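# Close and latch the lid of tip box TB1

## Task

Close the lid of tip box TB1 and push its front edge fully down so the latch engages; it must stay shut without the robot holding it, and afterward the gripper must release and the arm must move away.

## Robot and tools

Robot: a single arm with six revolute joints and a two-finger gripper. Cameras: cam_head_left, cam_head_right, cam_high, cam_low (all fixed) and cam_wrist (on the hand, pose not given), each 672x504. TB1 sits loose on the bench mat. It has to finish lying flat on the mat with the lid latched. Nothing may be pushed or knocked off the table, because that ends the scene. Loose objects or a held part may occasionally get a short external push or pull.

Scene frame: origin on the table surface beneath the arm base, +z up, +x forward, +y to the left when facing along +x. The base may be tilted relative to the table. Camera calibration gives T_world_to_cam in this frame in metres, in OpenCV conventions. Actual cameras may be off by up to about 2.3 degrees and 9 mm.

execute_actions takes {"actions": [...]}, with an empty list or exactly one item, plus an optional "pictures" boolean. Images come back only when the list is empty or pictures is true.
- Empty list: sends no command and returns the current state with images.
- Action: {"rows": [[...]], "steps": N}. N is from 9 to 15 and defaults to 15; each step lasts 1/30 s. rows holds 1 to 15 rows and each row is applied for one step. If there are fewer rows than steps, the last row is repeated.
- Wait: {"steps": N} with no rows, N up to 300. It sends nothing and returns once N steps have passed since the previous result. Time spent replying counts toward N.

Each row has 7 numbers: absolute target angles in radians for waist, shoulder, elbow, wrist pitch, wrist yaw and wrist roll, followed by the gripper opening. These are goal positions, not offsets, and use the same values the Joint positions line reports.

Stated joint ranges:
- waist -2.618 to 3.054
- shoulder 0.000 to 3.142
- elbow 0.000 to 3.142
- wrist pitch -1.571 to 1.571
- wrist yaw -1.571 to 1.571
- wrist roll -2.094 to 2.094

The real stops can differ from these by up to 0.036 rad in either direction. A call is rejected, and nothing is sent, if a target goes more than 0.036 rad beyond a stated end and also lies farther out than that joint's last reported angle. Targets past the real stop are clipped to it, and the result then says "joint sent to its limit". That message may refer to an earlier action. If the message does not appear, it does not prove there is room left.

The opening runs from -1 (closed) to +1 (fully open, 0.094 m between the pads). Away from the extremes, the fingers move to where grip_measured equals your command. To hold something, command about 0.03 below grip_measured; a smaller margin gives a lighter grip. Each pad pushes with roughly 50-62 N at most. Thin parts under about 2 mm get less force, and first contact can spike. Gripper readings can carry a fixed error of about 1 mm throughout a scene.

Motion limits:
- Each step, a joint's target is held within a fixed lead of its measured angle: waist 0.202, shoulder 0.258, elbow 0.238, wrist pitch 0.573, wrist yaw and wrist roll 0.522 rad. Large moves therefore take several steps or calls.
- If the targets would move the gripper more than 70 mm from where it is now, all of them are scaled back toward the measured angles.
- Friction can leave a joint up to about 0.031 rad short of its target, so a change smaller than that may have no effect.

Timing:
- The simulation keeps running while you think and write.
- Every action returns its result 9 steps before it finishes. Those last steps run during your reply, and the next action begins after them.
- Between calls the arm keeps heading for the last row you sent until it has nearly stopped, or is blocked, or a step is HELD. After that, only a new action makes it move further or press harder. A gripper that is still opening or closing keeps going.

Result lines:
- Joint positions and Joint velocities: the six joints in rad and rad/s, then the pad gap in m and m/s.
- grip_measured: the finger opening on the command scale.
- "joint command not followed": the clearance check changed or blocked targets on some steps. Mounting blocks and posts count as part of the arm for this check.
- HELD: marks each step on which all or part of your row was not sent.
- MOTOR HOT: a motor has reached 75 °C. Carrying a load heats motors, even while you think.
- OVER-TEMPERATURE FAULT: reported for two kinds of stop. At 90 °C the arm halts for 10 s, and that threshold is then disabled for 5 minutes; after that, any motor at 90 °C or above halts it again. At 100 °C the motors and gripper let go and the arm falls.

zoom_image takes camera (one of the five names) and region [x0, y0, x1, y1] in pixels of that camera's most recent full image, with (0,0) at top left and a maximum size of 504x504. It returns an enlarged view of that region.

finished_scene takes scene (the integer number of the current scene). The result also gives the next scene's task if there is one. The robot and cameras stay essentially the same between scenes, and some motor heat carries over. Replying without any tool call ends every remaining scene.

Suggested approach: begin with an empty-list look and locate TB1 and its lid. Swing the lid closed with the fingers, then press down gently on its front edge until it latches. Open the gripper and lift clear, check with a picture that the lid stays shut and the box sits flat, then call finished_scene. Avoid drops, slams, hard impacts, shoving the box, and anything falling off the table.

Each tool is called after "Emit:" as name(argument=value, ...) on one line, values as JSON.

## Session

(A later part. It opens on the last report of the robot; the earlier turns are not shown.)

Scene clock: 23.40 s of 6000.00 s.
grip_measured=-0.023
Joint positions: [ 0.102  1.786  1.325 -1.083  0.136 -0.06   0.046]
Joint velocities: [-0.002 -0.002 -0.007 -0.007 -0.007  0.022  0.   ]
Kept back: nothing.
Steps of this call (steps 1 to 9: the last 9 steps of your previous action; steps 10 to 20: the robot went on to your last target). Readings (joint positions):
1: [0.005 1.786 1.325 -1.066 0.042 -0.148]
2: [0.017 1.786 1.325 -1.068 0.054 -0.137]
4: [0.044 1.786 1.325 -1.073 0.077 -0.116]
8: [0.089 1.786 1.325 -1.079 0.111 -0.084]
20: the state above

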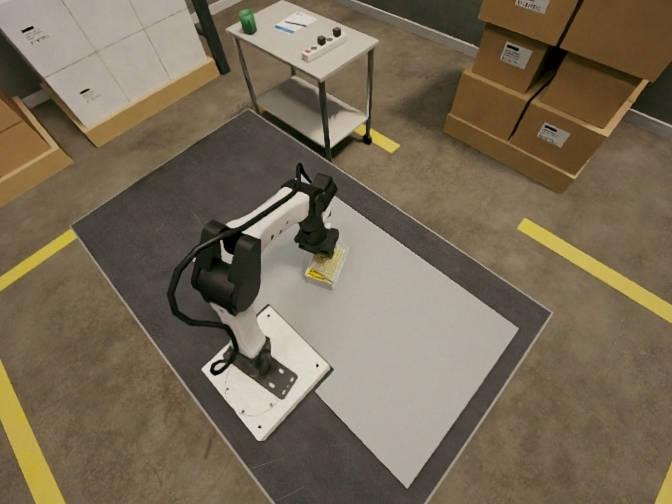

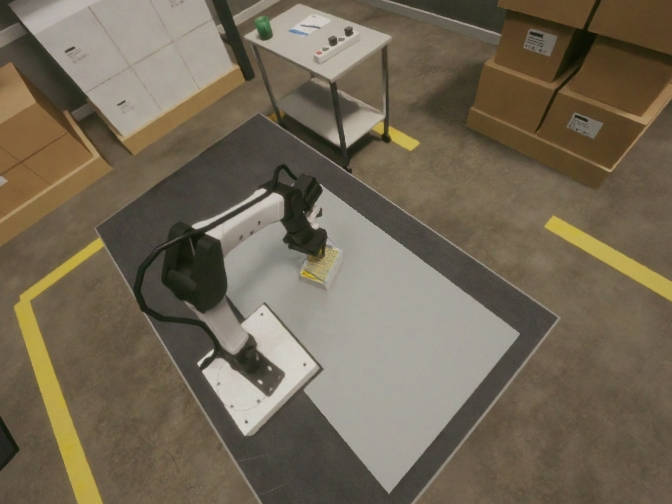

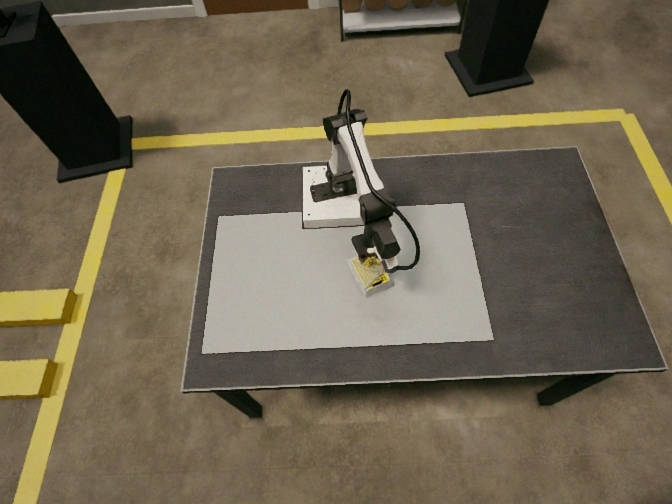

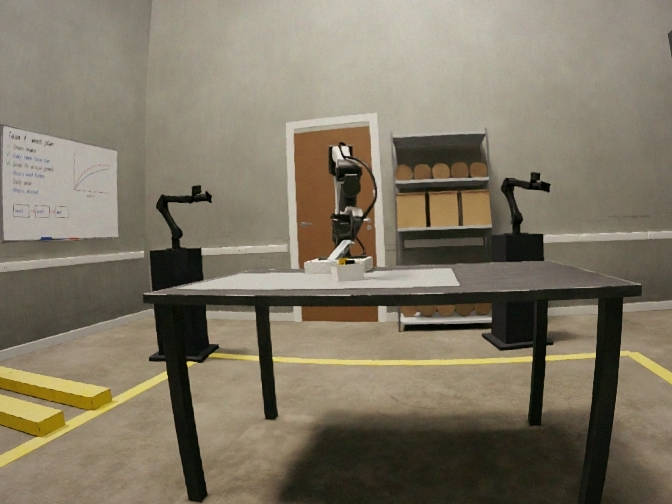

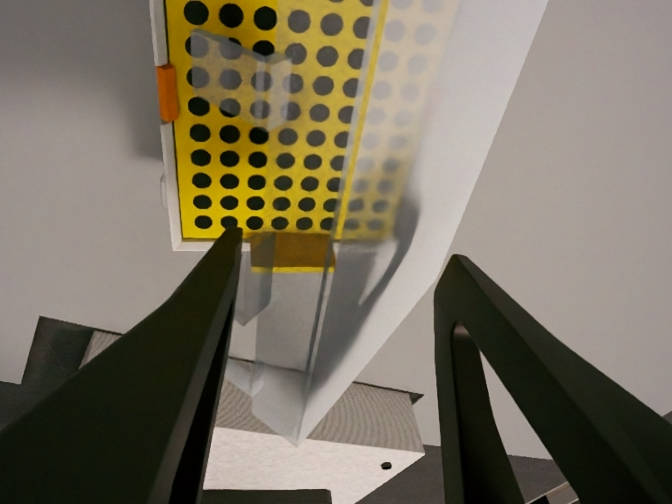

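Emit:
execute_actions(actions=[{"rows":[[0.107,1.78,1.302,-1.064,0.163,-0.041,-0.02],[0.11,1.78,1.3,-1.058,0.172,-0.035,-0.018],[0.114,1.78,1.296,-1.051,0.181,-0.028,-0.012],[0.12,1.78,1.291,-1.043,0.192,-0.02,-0.001],[0.128,1.78,1.284,-1.034,0.204,-0.011,0.013],[0.136,1.78,1.277,-1.024,0.217,-0.001,0.031],[0.144,1.78,1.269,-1.013,0.23,0.008,0.053],[0.154,1.78,1.259,-1.001,0.243,0.018,0.078],[0.163,1.78,1.249,-0.988,0.256,0.027,0.108],[0.172,1.78,1.239,-0.975,0.269,0.036,0.14],[0.181,1.78,1.228,-0.961,0.281,0.044,0.176],[0.19,1.78,1.217,-0.947,0.293,0.052,0.214],[0.198,1.78,1.205,-0.933,0.303,0.059,0.256],[0.206,1.78,1.194,-0.919,0.313,0.065,0.299],[0.212,1.78,1.183,-0.906,0.322,0.07,0.344]],"steps":15}])

Emit:
execute_actions(actions=[{"rows":[[0.219,1.78,1.172,-0.893,0.33,0.075,0.389],[0.224,1.78,1.161,-0.882,0.336,0.078,0.436],[0.229,1.78,1.151,-0.871,0.342,0.082,0.48],[0.233,1.78,1.142,-0.862,0.347,0.084,0.525],[0.236,1.78,1.134,-0.854,0.35,0.086,0.566],[0.238,1.78,1.127,-0.848,0.353,0.087,0.603],[0.24,1.78,1.121,-0.844,0.354,0.088,0.636],[0.241,1.78,1.117,-0.843,0.355,0.088,0.663],[0.242,1.78,1.114,-0.843,0.355,0.088,0.684],[0.242,1.78,1.113,-0.843,0.355,0.088,0.697],[0.242,1.78,1.113,-0.843,0.355,0.088,0.702]],"steps":11}], pictures=true)

Emit:
execute_actions(actions=[{"steps":18}], pictures=true)

Emit:
zoom_image(camera="cam_low", region=[300, 200, 400, 290])

Scene clock: 26.80 s of 6000.00 s.
grip_measured=+0.020
Joint positions: [ 0.113  1.786  1.313 -1.06   0.169 -0.036  0.048]
Joint velocities: [ 0.173 -0.017 -0.208  0.256  0.212  0.154  0.016]
Steps of this call (steps 1 to 15: the robot went on to your last target; steps 16 to 90: nothing new was sent; then 0.20 s passed at rest; steps 91 to 96: the first 6 steps of this action). Readings (joint positions):
91: [0.102 1.786 1.325 -1.082 0.139 -0.057]
92: [0.102 1.786 1.325 -1.081 0.142 -0.055]
94: [0.105 1.786 1.323 -1.073 0.153 -0.047]
96: the state above

Scene clock: 27.17 s of 6000.00 s.
grip_measured=+0.410
Joint positions: [ 0.208  1.786  1.201 -0.944  0.283  0.045  0.066]
Joint velocities: [ 0.168  0.002 -0.325  0.344  0.286  0.183  0.047]
Steps of this call (steps 1 to 9: the last 9 steps of your previous action; steps 10 to 11: the first 2 steps of this action). Readings (joint positions):
10: [0.202 1.786 1.212 -0.956 0.274 0.039]
11: the state above

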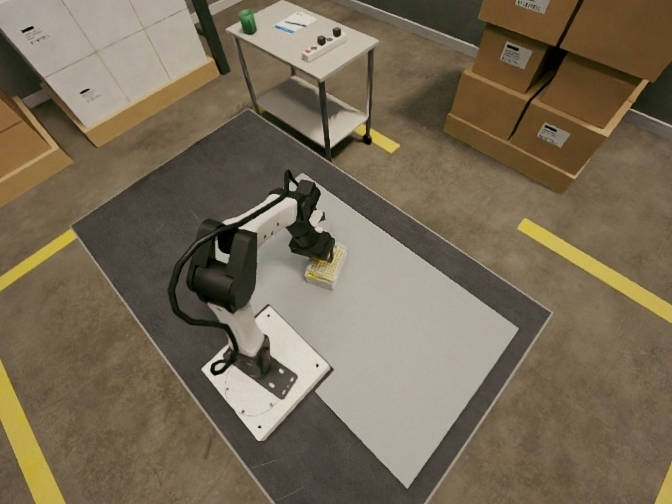

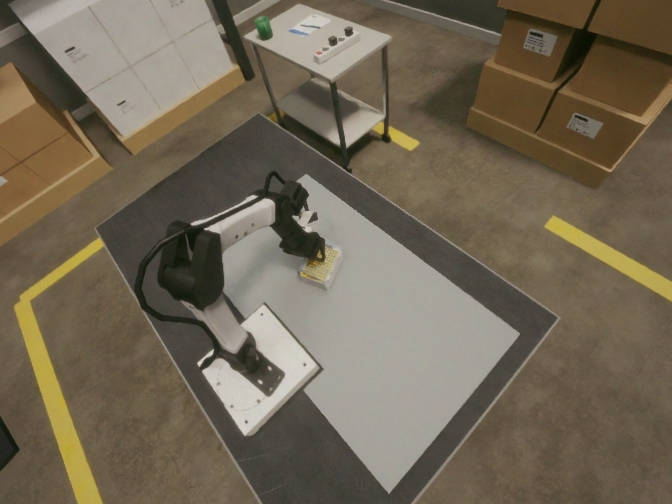

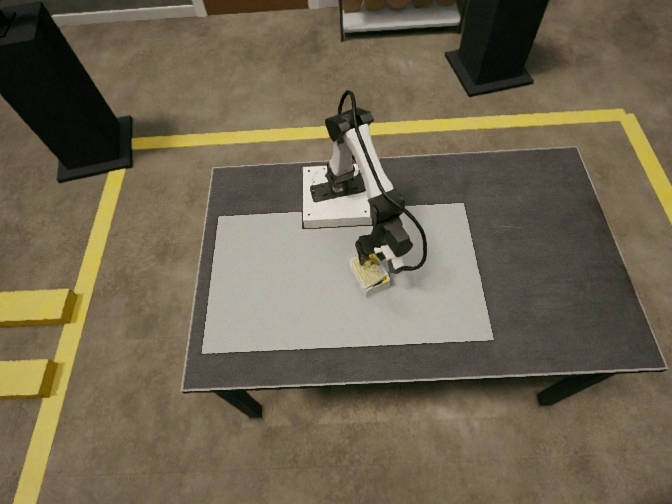

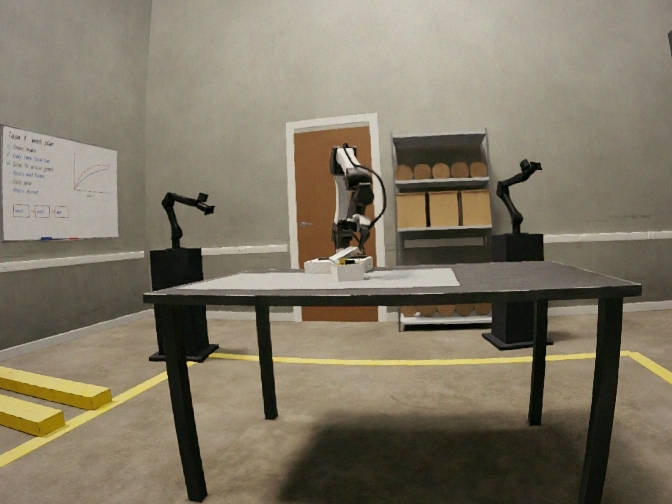

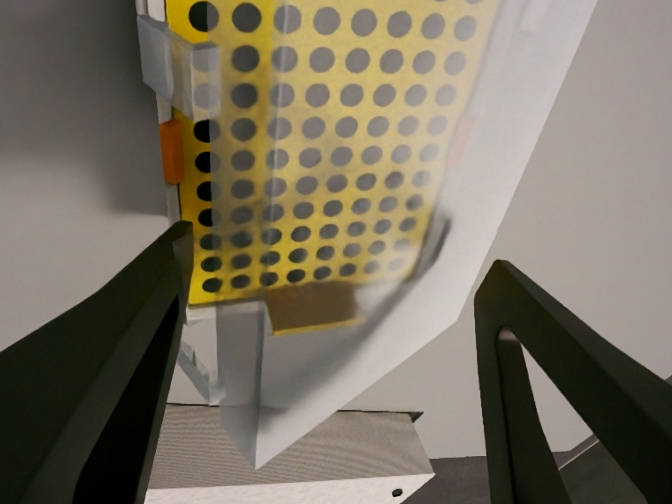

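Scene clock: 27.77 s of 6000.00 s.
grip_measured=+0.699
Joint positions: [ 0.236  1.786  1.134 -0.859  0.338  0.079  0.08 ]
Joint velocities: [-0.002  0.002 -0.017  0.022  0.037 -0.037  0.   ]
Kept back: nothing.
Steps of this call (steps 1 to 9: the last 9 steps of your previous action; steps 10 to 18: the robot went on to your last target). Readings (joint positions):
1: [0.214 1.786 1.190 -0.932 0.292 0.051]
2: [0.219 1.786 1.180 -0.921 0.300 0.056]
4: [0.227 1.786 1.161 -0.900 0.313 0.064]
8: [0.235 1.786 1.138 -0.874 0.329 0.074]
18: the state above

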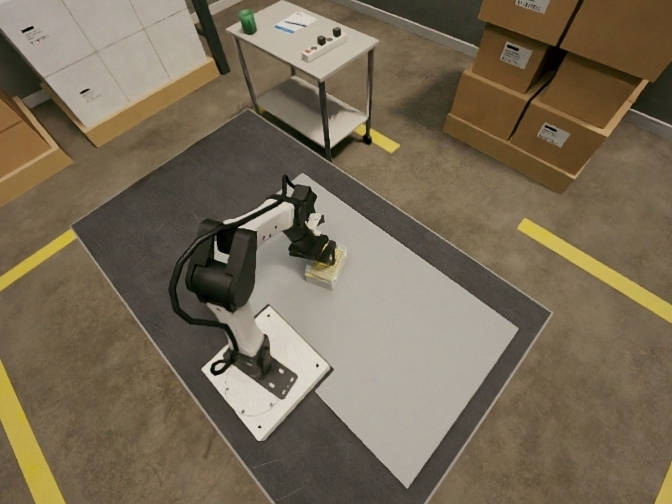

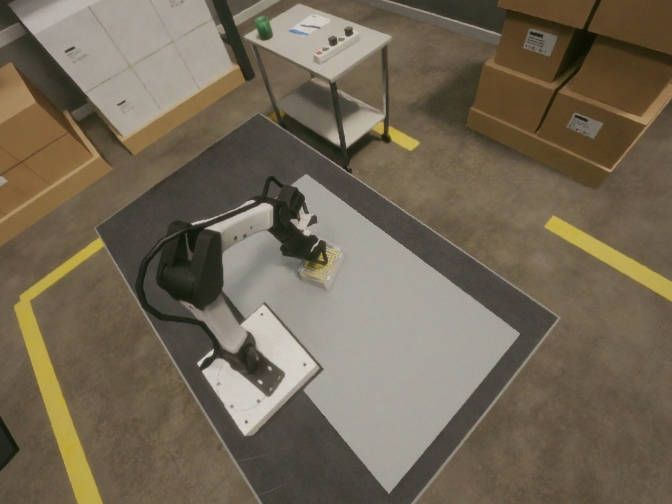

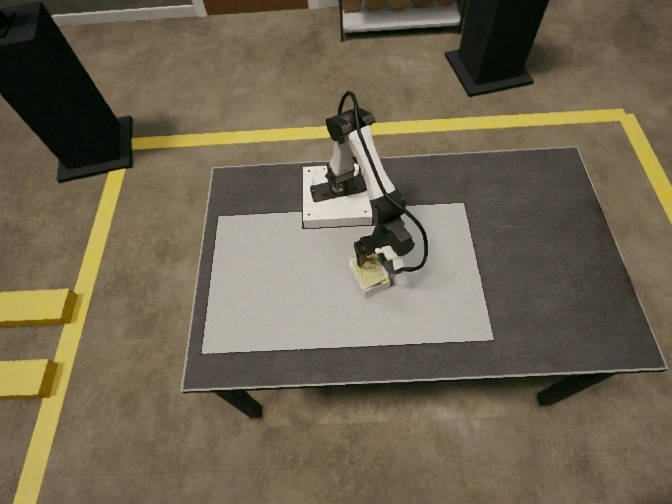

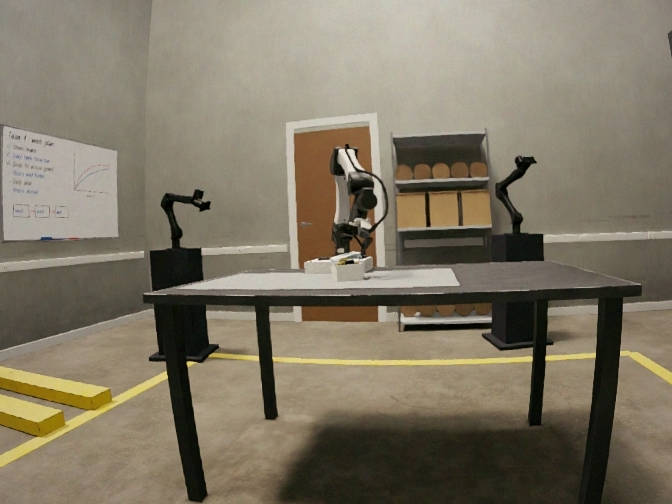

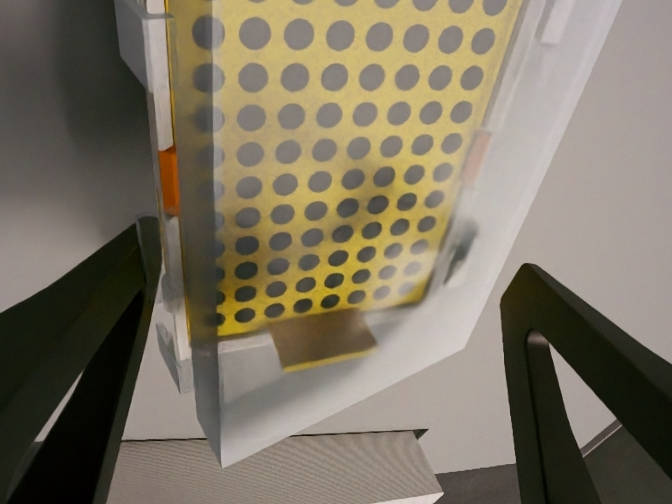

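Region (300, 200, 400, 290) of cam_low's 672x504 image, scaled by 5.040, with more detail than that image has; it fills the top 454 rows of this view, and the rest is white.

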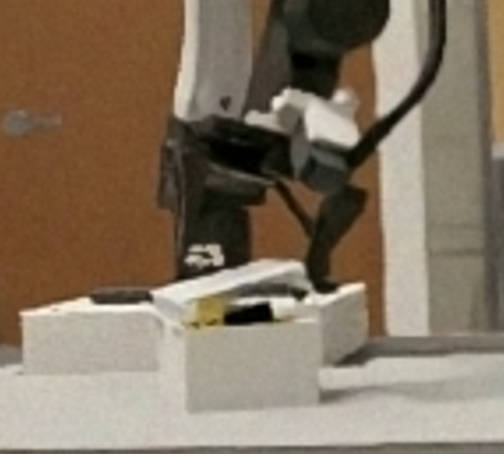

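Emit:
execute_actions(actions=[{"rows":[[0.242,1.78,1.112,-0.838,0.352,0.085,0.73],[0.242,1.78,1.109,-0.833,0.352,0.085,0.77],[0.242,1.78,1.104,-0.828,0.352,0.085,0.81],[0.242,1.78,1.099,-0.823,0.35,0.085,0.85],[0.242,1.78,1.094,-0.819,0.345,0.085,0.89],[0.242,1.78,1.089,-0.816,0.335,0.08,0.93],[0.24,1.78,1.086,-0.82,0.325,0.08,0.97],[0.238,1.78,1.086,-0.835,0.318,0.075,1],[0.236,1.78,1.105,-0.85,0.306,0.07,1]],"steps":9}])

Emit:
execute_actions(actions=[{"rows":[[0.234,1.78,1.127,-0.862,0.289,0.066,1],[0.233,1.78,1.133,-0.875,0.264,0.063,1],[0.232,1.78,1.142,-0.891,0.235,0.06,0.95],[0.23,1.78,1.154,-0.909,0.203,0.056,0.88],[0.227,1.78,1.167,-0.928,0.168,0.052,0.78],[0.223,1.78,1.182,-0.947,0.134,0.048,0.66],[0.218,1.78,1.198,-0.965,0.099,0.044,0.53],[0.212,1.78,1.215,-0.983,0.067,0.04,0.4],[0.206,1.78,1.231,-0.999,0.038,0.036,0.27],[0.2,1.785,1.246,-1.012,0.013,0.033,0.14],[0.195,1.785,1.259,-1.023,-0.006,0.03,0.02],[0.19,1.785,1.271,-1.03,-0.018,0.03,-0.08],[0.187,1.79,1.28,-1.032,-0.023,0.03,-0.16],[0.185,1.79,1.286,-1.032,-0.023,0.03,-0.21],[0.184,1.79,1.288,-1.032,-0.023,0.03,-0.23]],"steps":15}])

Emit:
execute_actions(actions=[{"rows":[[0.184,1.795,1.28,-1.025,-0.023,0.03,-0.23],[0.184,1.8,1.265,-1.012,-0.023,0.03,-0.23],[0.184,1.803,1.25,-1.0,-0.023,0.03,-0.23],[0.184,1.806,1.243,-0.99,-0.023,0.03,-0.23],[0.184,1.809,1.238,-0.98,-0.023,0.03,-0.23],[0.184,1.812,1.232,-0.97,-0.023,0.03,-0.23],[0.184,1.815,1.226,-0.961,-0.023,0.03,-0.23],[0.184,1.818,1.22,-0.953,-0.023,0.03,-0.23],[0.184,1.821,1.214,-0.946,-0.023,0.03,-0.23],[0.184,1.824,1.208,-0.94,-0.023,0.03,-0.23],[0.184,1.827,1.202,-0.937,-0.023,0.03,-0.23],[0.184,1.83,1.196,-0.935,-0.023,0.03,-0.23],[0.184,1.834,1.191,-0.935,-0.023,0.03,-0.23],[0.184,1.838,1.187,-0.935,-0.023,0.03,-0.23],[0.184,1.842,1.184,-0.935,-0.023,0.03,-0.23]],"steps":15}], pictures=true)

Emit:
execute_actions(actions=[{"steps":16}], pictures=true)

Emit:
zoom_image(camera="cam_low", region=[310, 220, 390, 290])

Scene clock: 31.67 s of 6000.00 s.
grip_measured=+0.699
Joint positions: [ 0.236  1.786  1.134 -0.857  0.339  0.08   0.08 ]
Joint velocities: [ 0.002 -0.017 -0.017 -0.051  0.007 -0.037  0.   ]
Kept back: the last 9 steps of this action.
Steps of this call (steps 1 to 15: the robot went on to your last target; steps 16 to 90: nothing new was sent; then 0.90 s passed at rest). Readings (joint positions):
1: [0.236 1.786 1.134 -0.858 0.338 0.079]
2: [0.236 1.786 1.134 -0.858 0.339 0.079]
4: [0.236 1.786 1.134 -0.858 0.339 0.079]
8: [0.236 1.786 1.134 -0.857 0.339 0.079]
90: the state above

Scene clock: 32.17 s of 6000.00 s.
grip_measured=+0.726
Joint positions: [ 0.235  1.786  1.13  -0.886  0.246  0.068  0.081]
Joint velocities: [-0.042 -0.007  0.359 -0.505 -0.652 -0.125 -0.129]
Steps of this call (steps 1 to 9: the last 9 steps of your previous action; steps 10 to 15: the first 6 steps of this action). Readings (joint positions):
10: [0.236 1.786 1.111 -0.841 0.328 0.079]
11: [0.236 1.786 1.111 -0.843 0.319 0.077]
13: [0.236 1.786 1.113 -0.858 0.289 0.074]
15: the state above

Scene clock: 32.67 s of 6000.00 s.
grip_measured=-0.227
Joint positions: [ 0.19   1.787  1.262 -0.992  0.002  0.04   0.036]
Joint velocities: [ 0.012  0.042  0.002  0.007 -0.125 -0.037  0.001]
Steps of this call (steps 1 to 9: the last 9 steps of your previous action; steps 10 to 15: the first 6 steps of this action). Readings (joint positions):
10: [0.191 1.786 1.262 -0.992 0.030 0.043]
11: [0.190 1.786 1.262 -0.992 0.022 0.042]
13: [0.190 1.786 1.262 -0.993 0.009 0.040]
15: the state above

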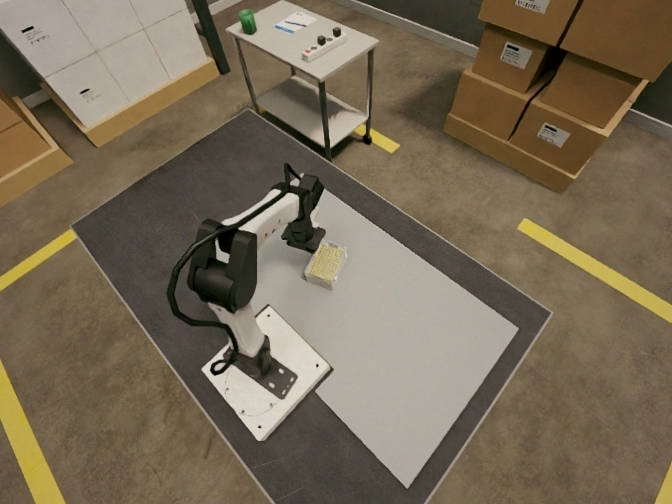

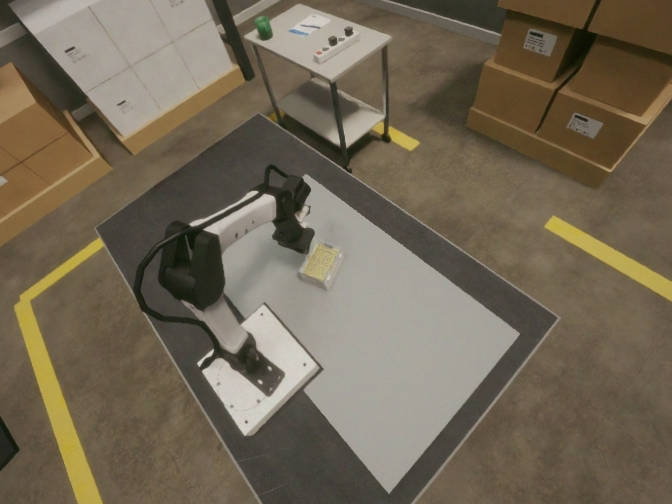

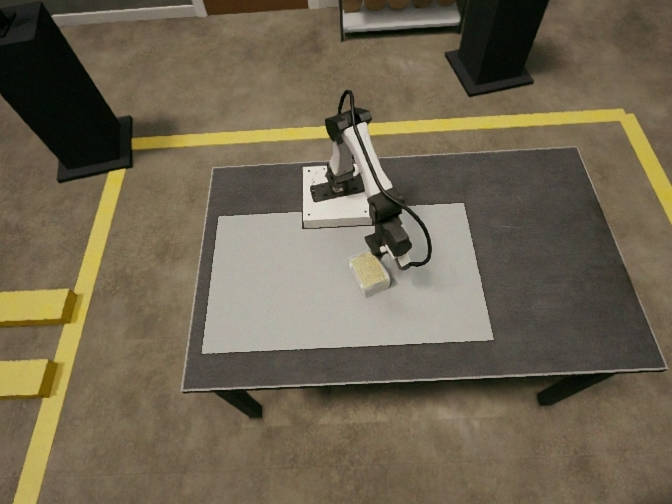

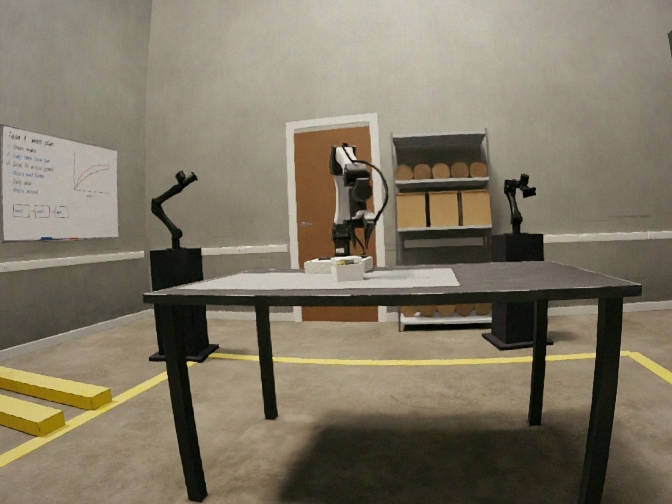

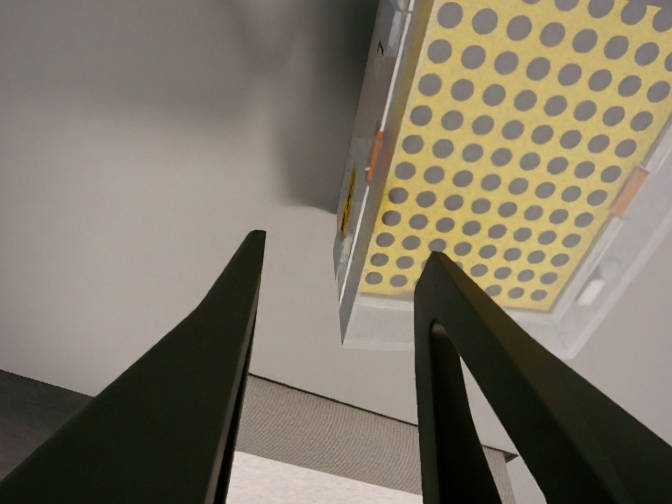

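Scene clock: 33.20 s of 6000.00 s.
grip_measured=-0.227
Joint positions: [ 0.19   1.826  1.208 -0.95  -0.011  0.038  0.036]
Joint velocities: [-0.002  0.007 -0.012  0.022  0.022 -0.022 -0.001]
Kept back: nothing.
Steps of this call (steps 1 to 9: the last 9 steps of your previous action; steps 10 to 16: the robot went on to your last target). Readings (joint positions):
1: [0.190 1.789 1.261 -0.987 -0.001 0.039]
2: [0.190 1.790 1.256 -0.981 -0.003 0.039]
4: [0.190 1.797 1.244 -0.971 -0.007 0.039]
8: [0.190 1.815 1.217 -0.956 -0.010 0.039]
16: the state above

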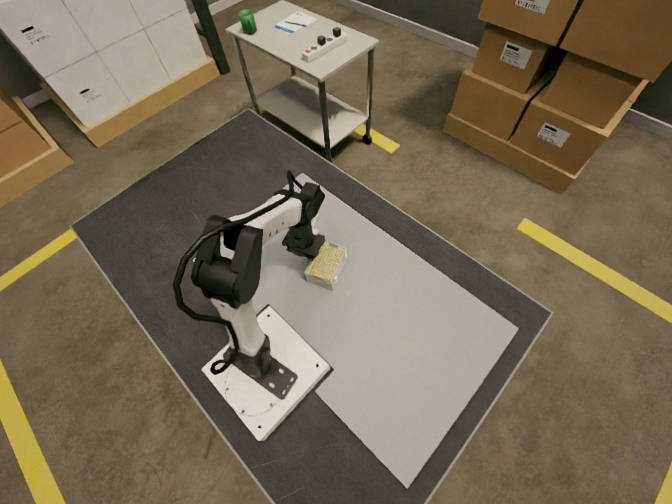

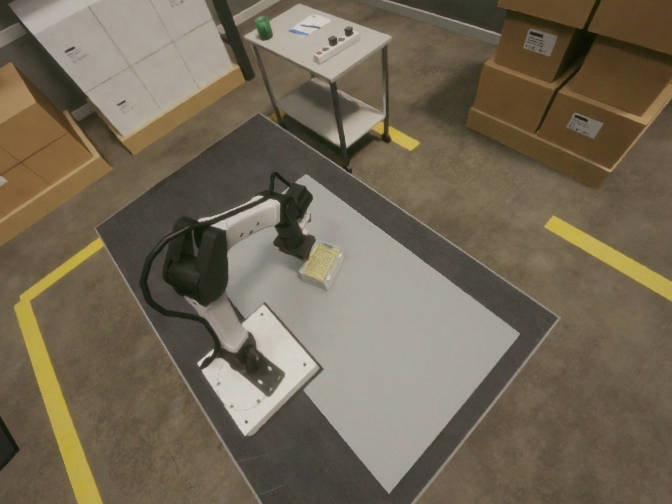

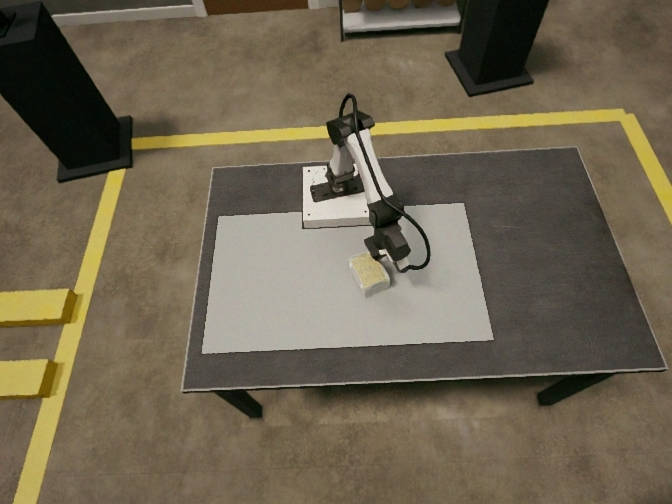

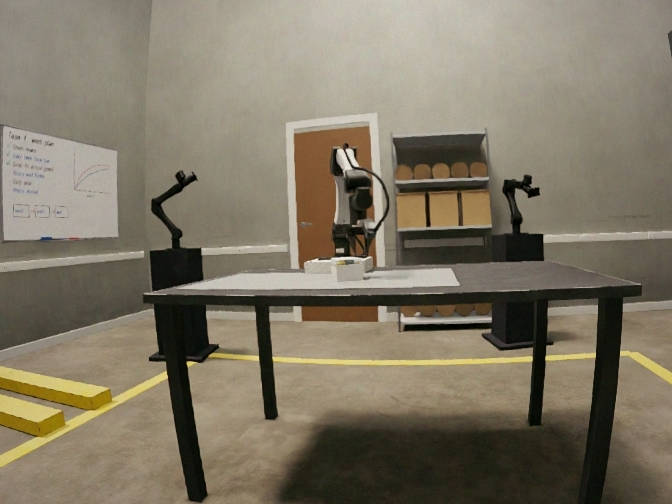

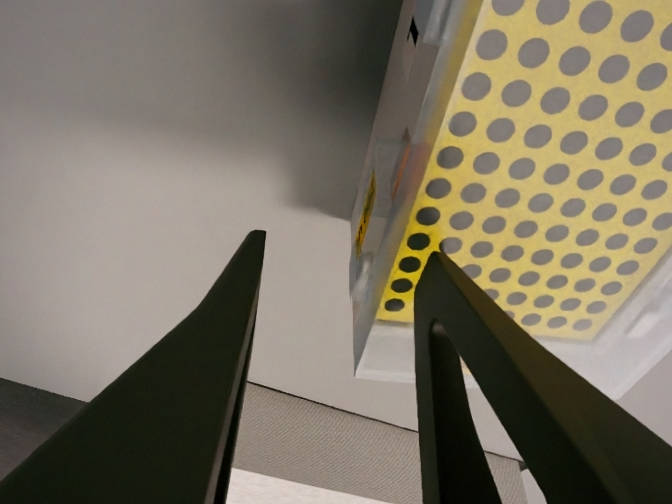

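Region (310, 220, 390, 290) of cam_low's 672x504 image, scaled by 6.300, with more detail than that image has; it fills the top 441 rows of this view, and the rest is white.

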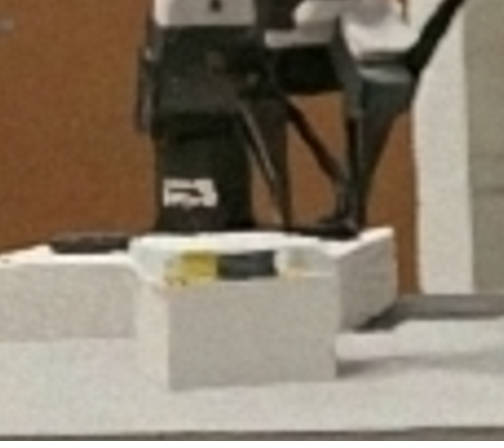

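Emit:
execute_actions(actions=[{"rows":[[0.184,1.845,1.18,-0.932,-0.02,0.03,-0.23],[0.184,1.848,1.176,-0.929,-0.02,0.03,-0.23],[0.184,1.852,1.172,-0.926,-0.02,0.03,-0.23],[0.184,1.856,1.168,-0.923,-0.02,0.03,-0.23],[0.184,1.86,1.164,-0.92,-0.02,0.03,-0.23],[0.184,1.865,1.16,-0.92,-0.02,0.03,-0.23],[0.184,1.87,1.156,-0.92,-0.02,0.03,-0.23],[0.184,1.875,1.152,-0.92,-0.02,0.03,-0.23],[0.184,1.88,1.148,-0.92,-0.02,0.03,-0.23],[0.184,1.885,1.144,-0.92,-0.02,0.03,-0.23],[0.184,1.89,1.14,-0.92,-0.02,0.03,-0.23],[0.184,1.895,1.136,-0.92,-0.02,0.03,-0.23],[0.184,1.9,1.132,-0.92,-0.02,0.03,-0.23],[0.184,1.905,1.128,-0.92,-0.02,0.03,-0.23],[0.184,1.91,1.124,-0.92,-0.02,0.03,-0.23]],"steps":15}])

Emit:
execute_actions(actions=[{"steps":14}], pictures=true)

Emit:
zoom_image(camera="cam_low", region=[310, 220, 390, 290])

Scene clock: 33.87 s of 6000.00 s.
grip_measured=-0.227
Joint positions: [ 0.19   1.826  1.204 -0.946 -0.011  0.038  0.036]
Joint velocities: [ 0.007 -0.002 -0.042 -0.007  0.037  0.022 -0.   ]
Steps of this call (steps 1 to 14: the robot went on to your last target; steps 15 to 20: the first 6 steps of this action). Readings (joint positions):
15: [0.190 1.826 1.208 -0.950 -0.011 0.038]
16: [0.190 1.826 1.208 -0.950 -0.011 0.038]
18: [0.190 1.826 1.206 -0.948 -0.011 0.038]
20: the state above

Scene clock: 34.33 s of 6000.00 s.
grip_measured=-0.227
Joint positions: [ 0.19   1.826  1.197 -0.94  -0.011  0.038  0.036]
Joint velocities: [ 0.002  0.002  0.007  0.022  0.007  0.007 -0.   ]
Kept back: nothing.
Steps of this call (steps 1 to 9: the last 9 steps of your previous action; steps 10 to 14: the robot went on to your last target). Readings (joint positions):
1: [0.190 1.826 1.203 -0.945 -0.011 0.038]
2: [0.190 1.826 1.202 -0.945 -0.011 0.038]
4: [0.190 1.826 1.201 -0.943 -0.011 0.038]
8: [0.190 1.826 1.198 -0.941 -0.011 0.038]
14: the state above

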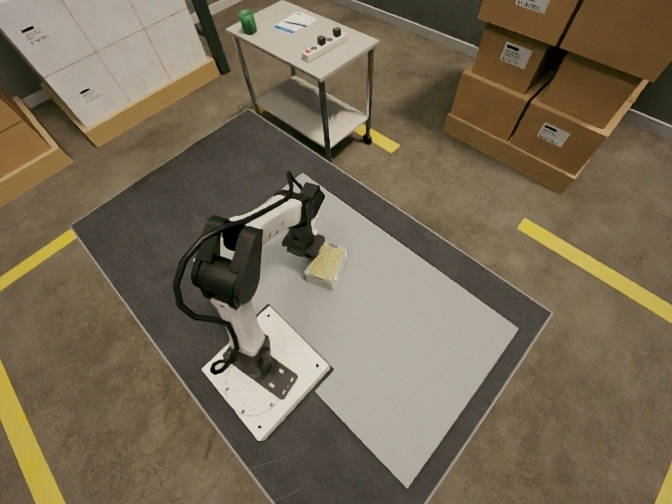

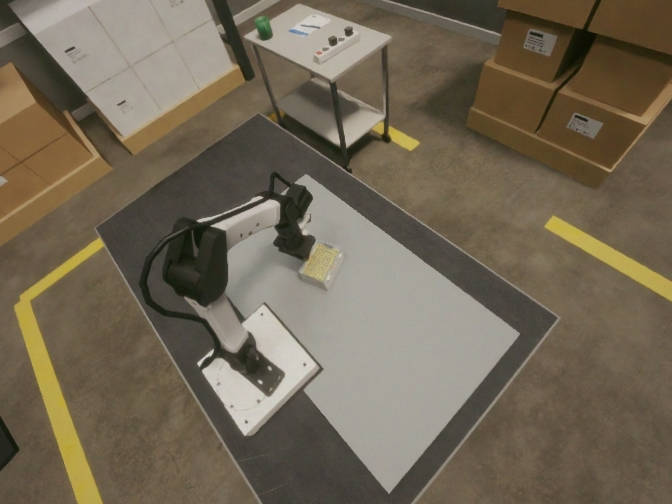

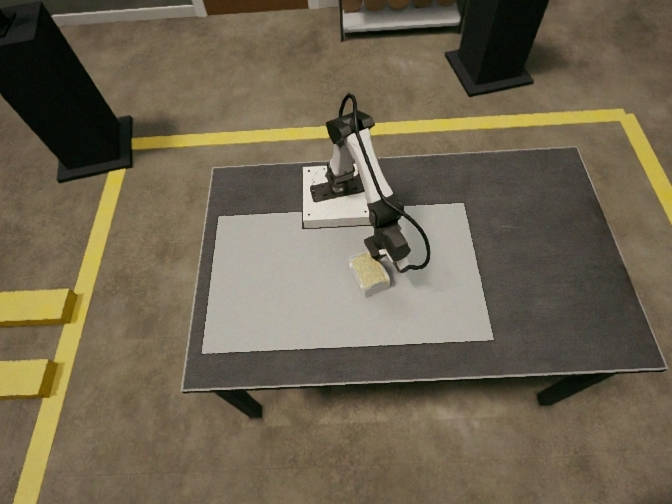

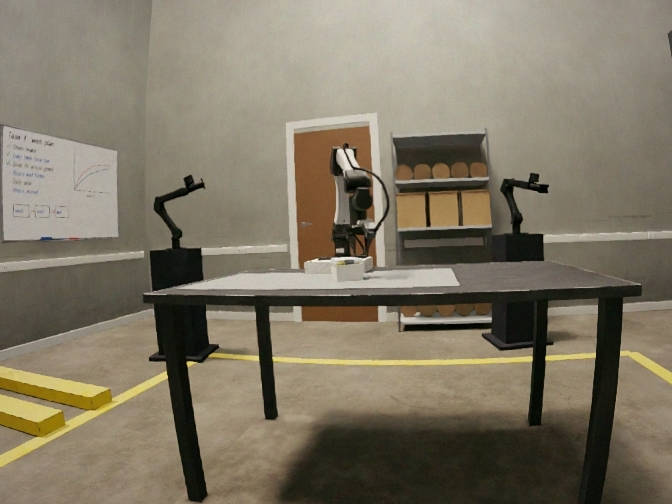

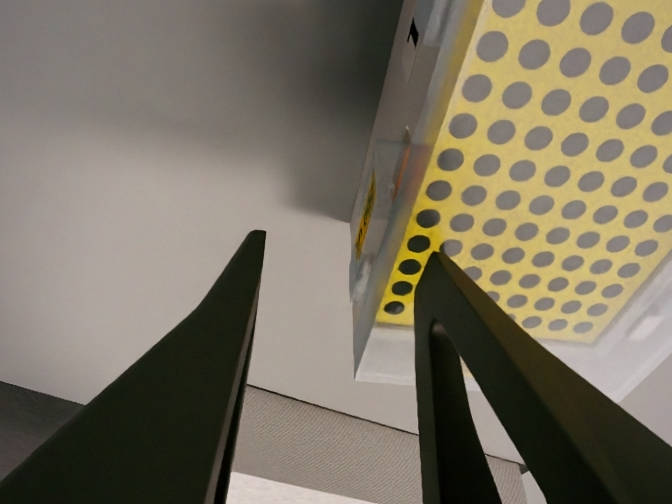

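Region (310, 220, 390, 290) of cam_low's 672x504 image, scaled by 6.300, with more detail than that image has; it fills the top 441 rows of this view, and the rest is white.

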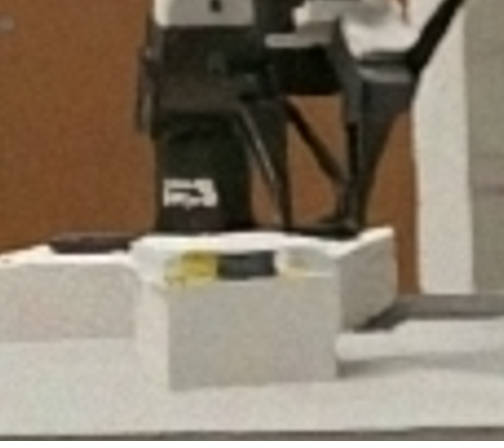

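Emit:
execute_actions(actions=[{"rows":[[0.184,1.914,1.121,-0.92,-0.02,0.03,-0.23],[0.184,1.918,1.117,-0.92,-0.02,0.03,-0.23],[0.184,1.923,1.113,-0.92,-0.02,0.03,-0.23],[0.184,1.928,1.109,-0.92,-0.02,0.03,-0.23],[0.184,1.933,1.105,-0.92,-0.02,0.03,-0.23],[0.184,1.938,1.101,-0.92,-0.02,0.03,-0.23],[0.184,1.943,1.097,-0.92,-0.02,0.03,-0.23],[0.184,1.948,1.093,-0.92,-0.02,0.03,-0.23],[0.184,1.953,1.089,-0.92,-0.02,0.03,-0.23],[0.184,1.958,1.085,-0.92,-0.02,0.03,-0.23],[0.184,1.963,1.081,-0.92,-0.02,0.03,-0.23],[0.184,1.968,1.077,-0.92,-0.02,0.03,-0.23]],"steps":12}])

Emit:
execute_actions(actions=[{"steps":5}])

Emit:
execute_actions(actions=[{"steps":8}], pictures=true)

Scene clock: 35.03 s of 6000.00 s.
grip_measured=-0.227
Joint positions: [ 0.19   1.826  1.197 -0.94  -0.011  0.038  0.036]
Joint velocities: [-0.007 -0.017 -0.022 -0.022 -0.007  0.051 -0.001]
Steps of this call (steps 1 to 15: the robot went on to your last target; steps 16 to 18: nothing new was sent; steps 19 to 21: the first 3 steps of this action). Readings (joint positions):
19: [0.190 1.826 1.197 -0.940 -0.011 0.038]
20: [0.190 1.826 1.197 -0.940 -0.011 0.038]
21: the state above

Scene clock: 35.33 s of 6000.00 s.
grip_measured=-0.228
Joint positions: [ 0.19   1.826  1.191 -0.935 -0.011  0.038  0.036]
Joint velocities: [ 0.002 -0.007  0.002 -0.007  0.081 -0.037  0.   ]
Kept back: nothing.
Steps of this call (steps 1 to 9: the last 9 steps of your previous action). Readings (joint positions):
1: [0.190 1.826 1.196 -0.940 -0.011 0.038]
2: [0.190 1.826 1.195 -0.939 -0.011 0.038]
4: [0.190 1.826 1.194 -0.938 -0.011 0.038]
8: [0.190 1.826 1.191 -0.935 -0.011 0.038]
9: the state above

Scene clock: 35.60 s of 6000.00 s.
grip_measured=-0.228
Joint positions: [ 0.19   1.826  1.191 -0.935 -0.011  0.038  0.036]
Joint velocities: [ 0.002 -0.007  0.002  0.022 -0.022 -0.066 -0.   ]
Kept back: nothing.
Steps of this call (steps 1 to 8: the robot went on to your last target). Readings (joint positions):
1: [0.190 1.826 1.191 -0.935 -0.011 0.038]
2: [0.190 1.826 1.191 -0.935 -0.011 0.038]
4: [0.190 1.826 1.191 -0.935 -0.011 0.038]
8: the state above
The arm was judged still, so your last target was given up. Only a new action makes it travel on or press farther. Fingers that are still opening or closing keep moving.

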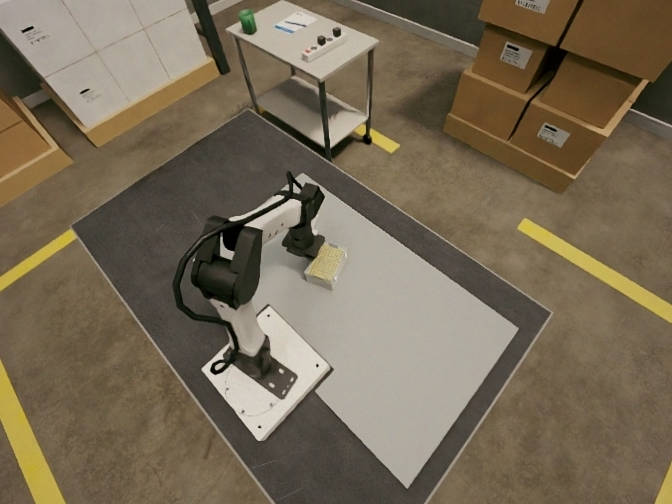

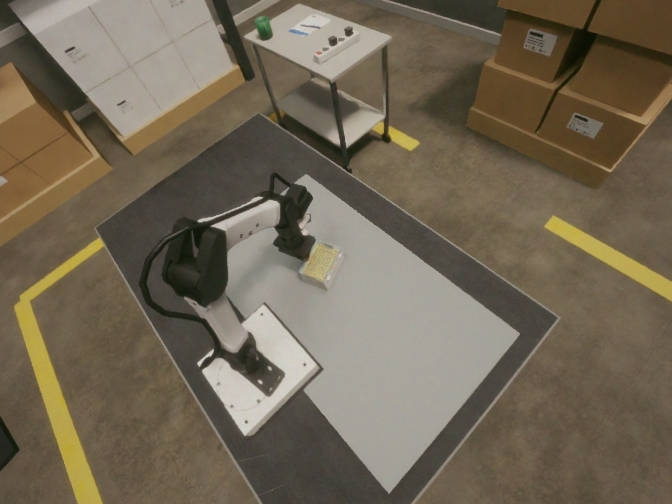

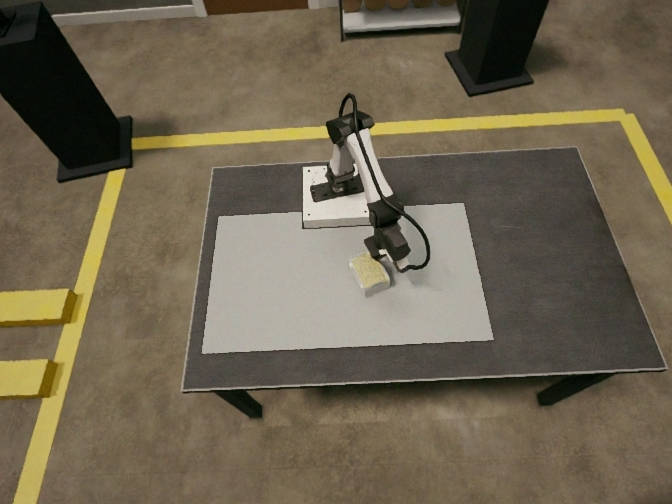

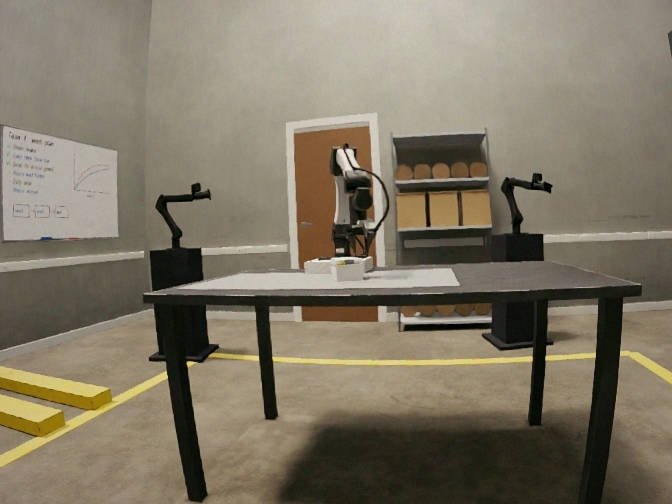

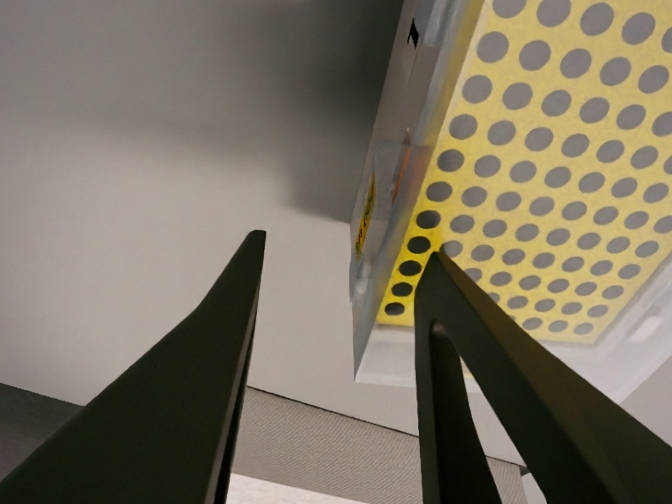

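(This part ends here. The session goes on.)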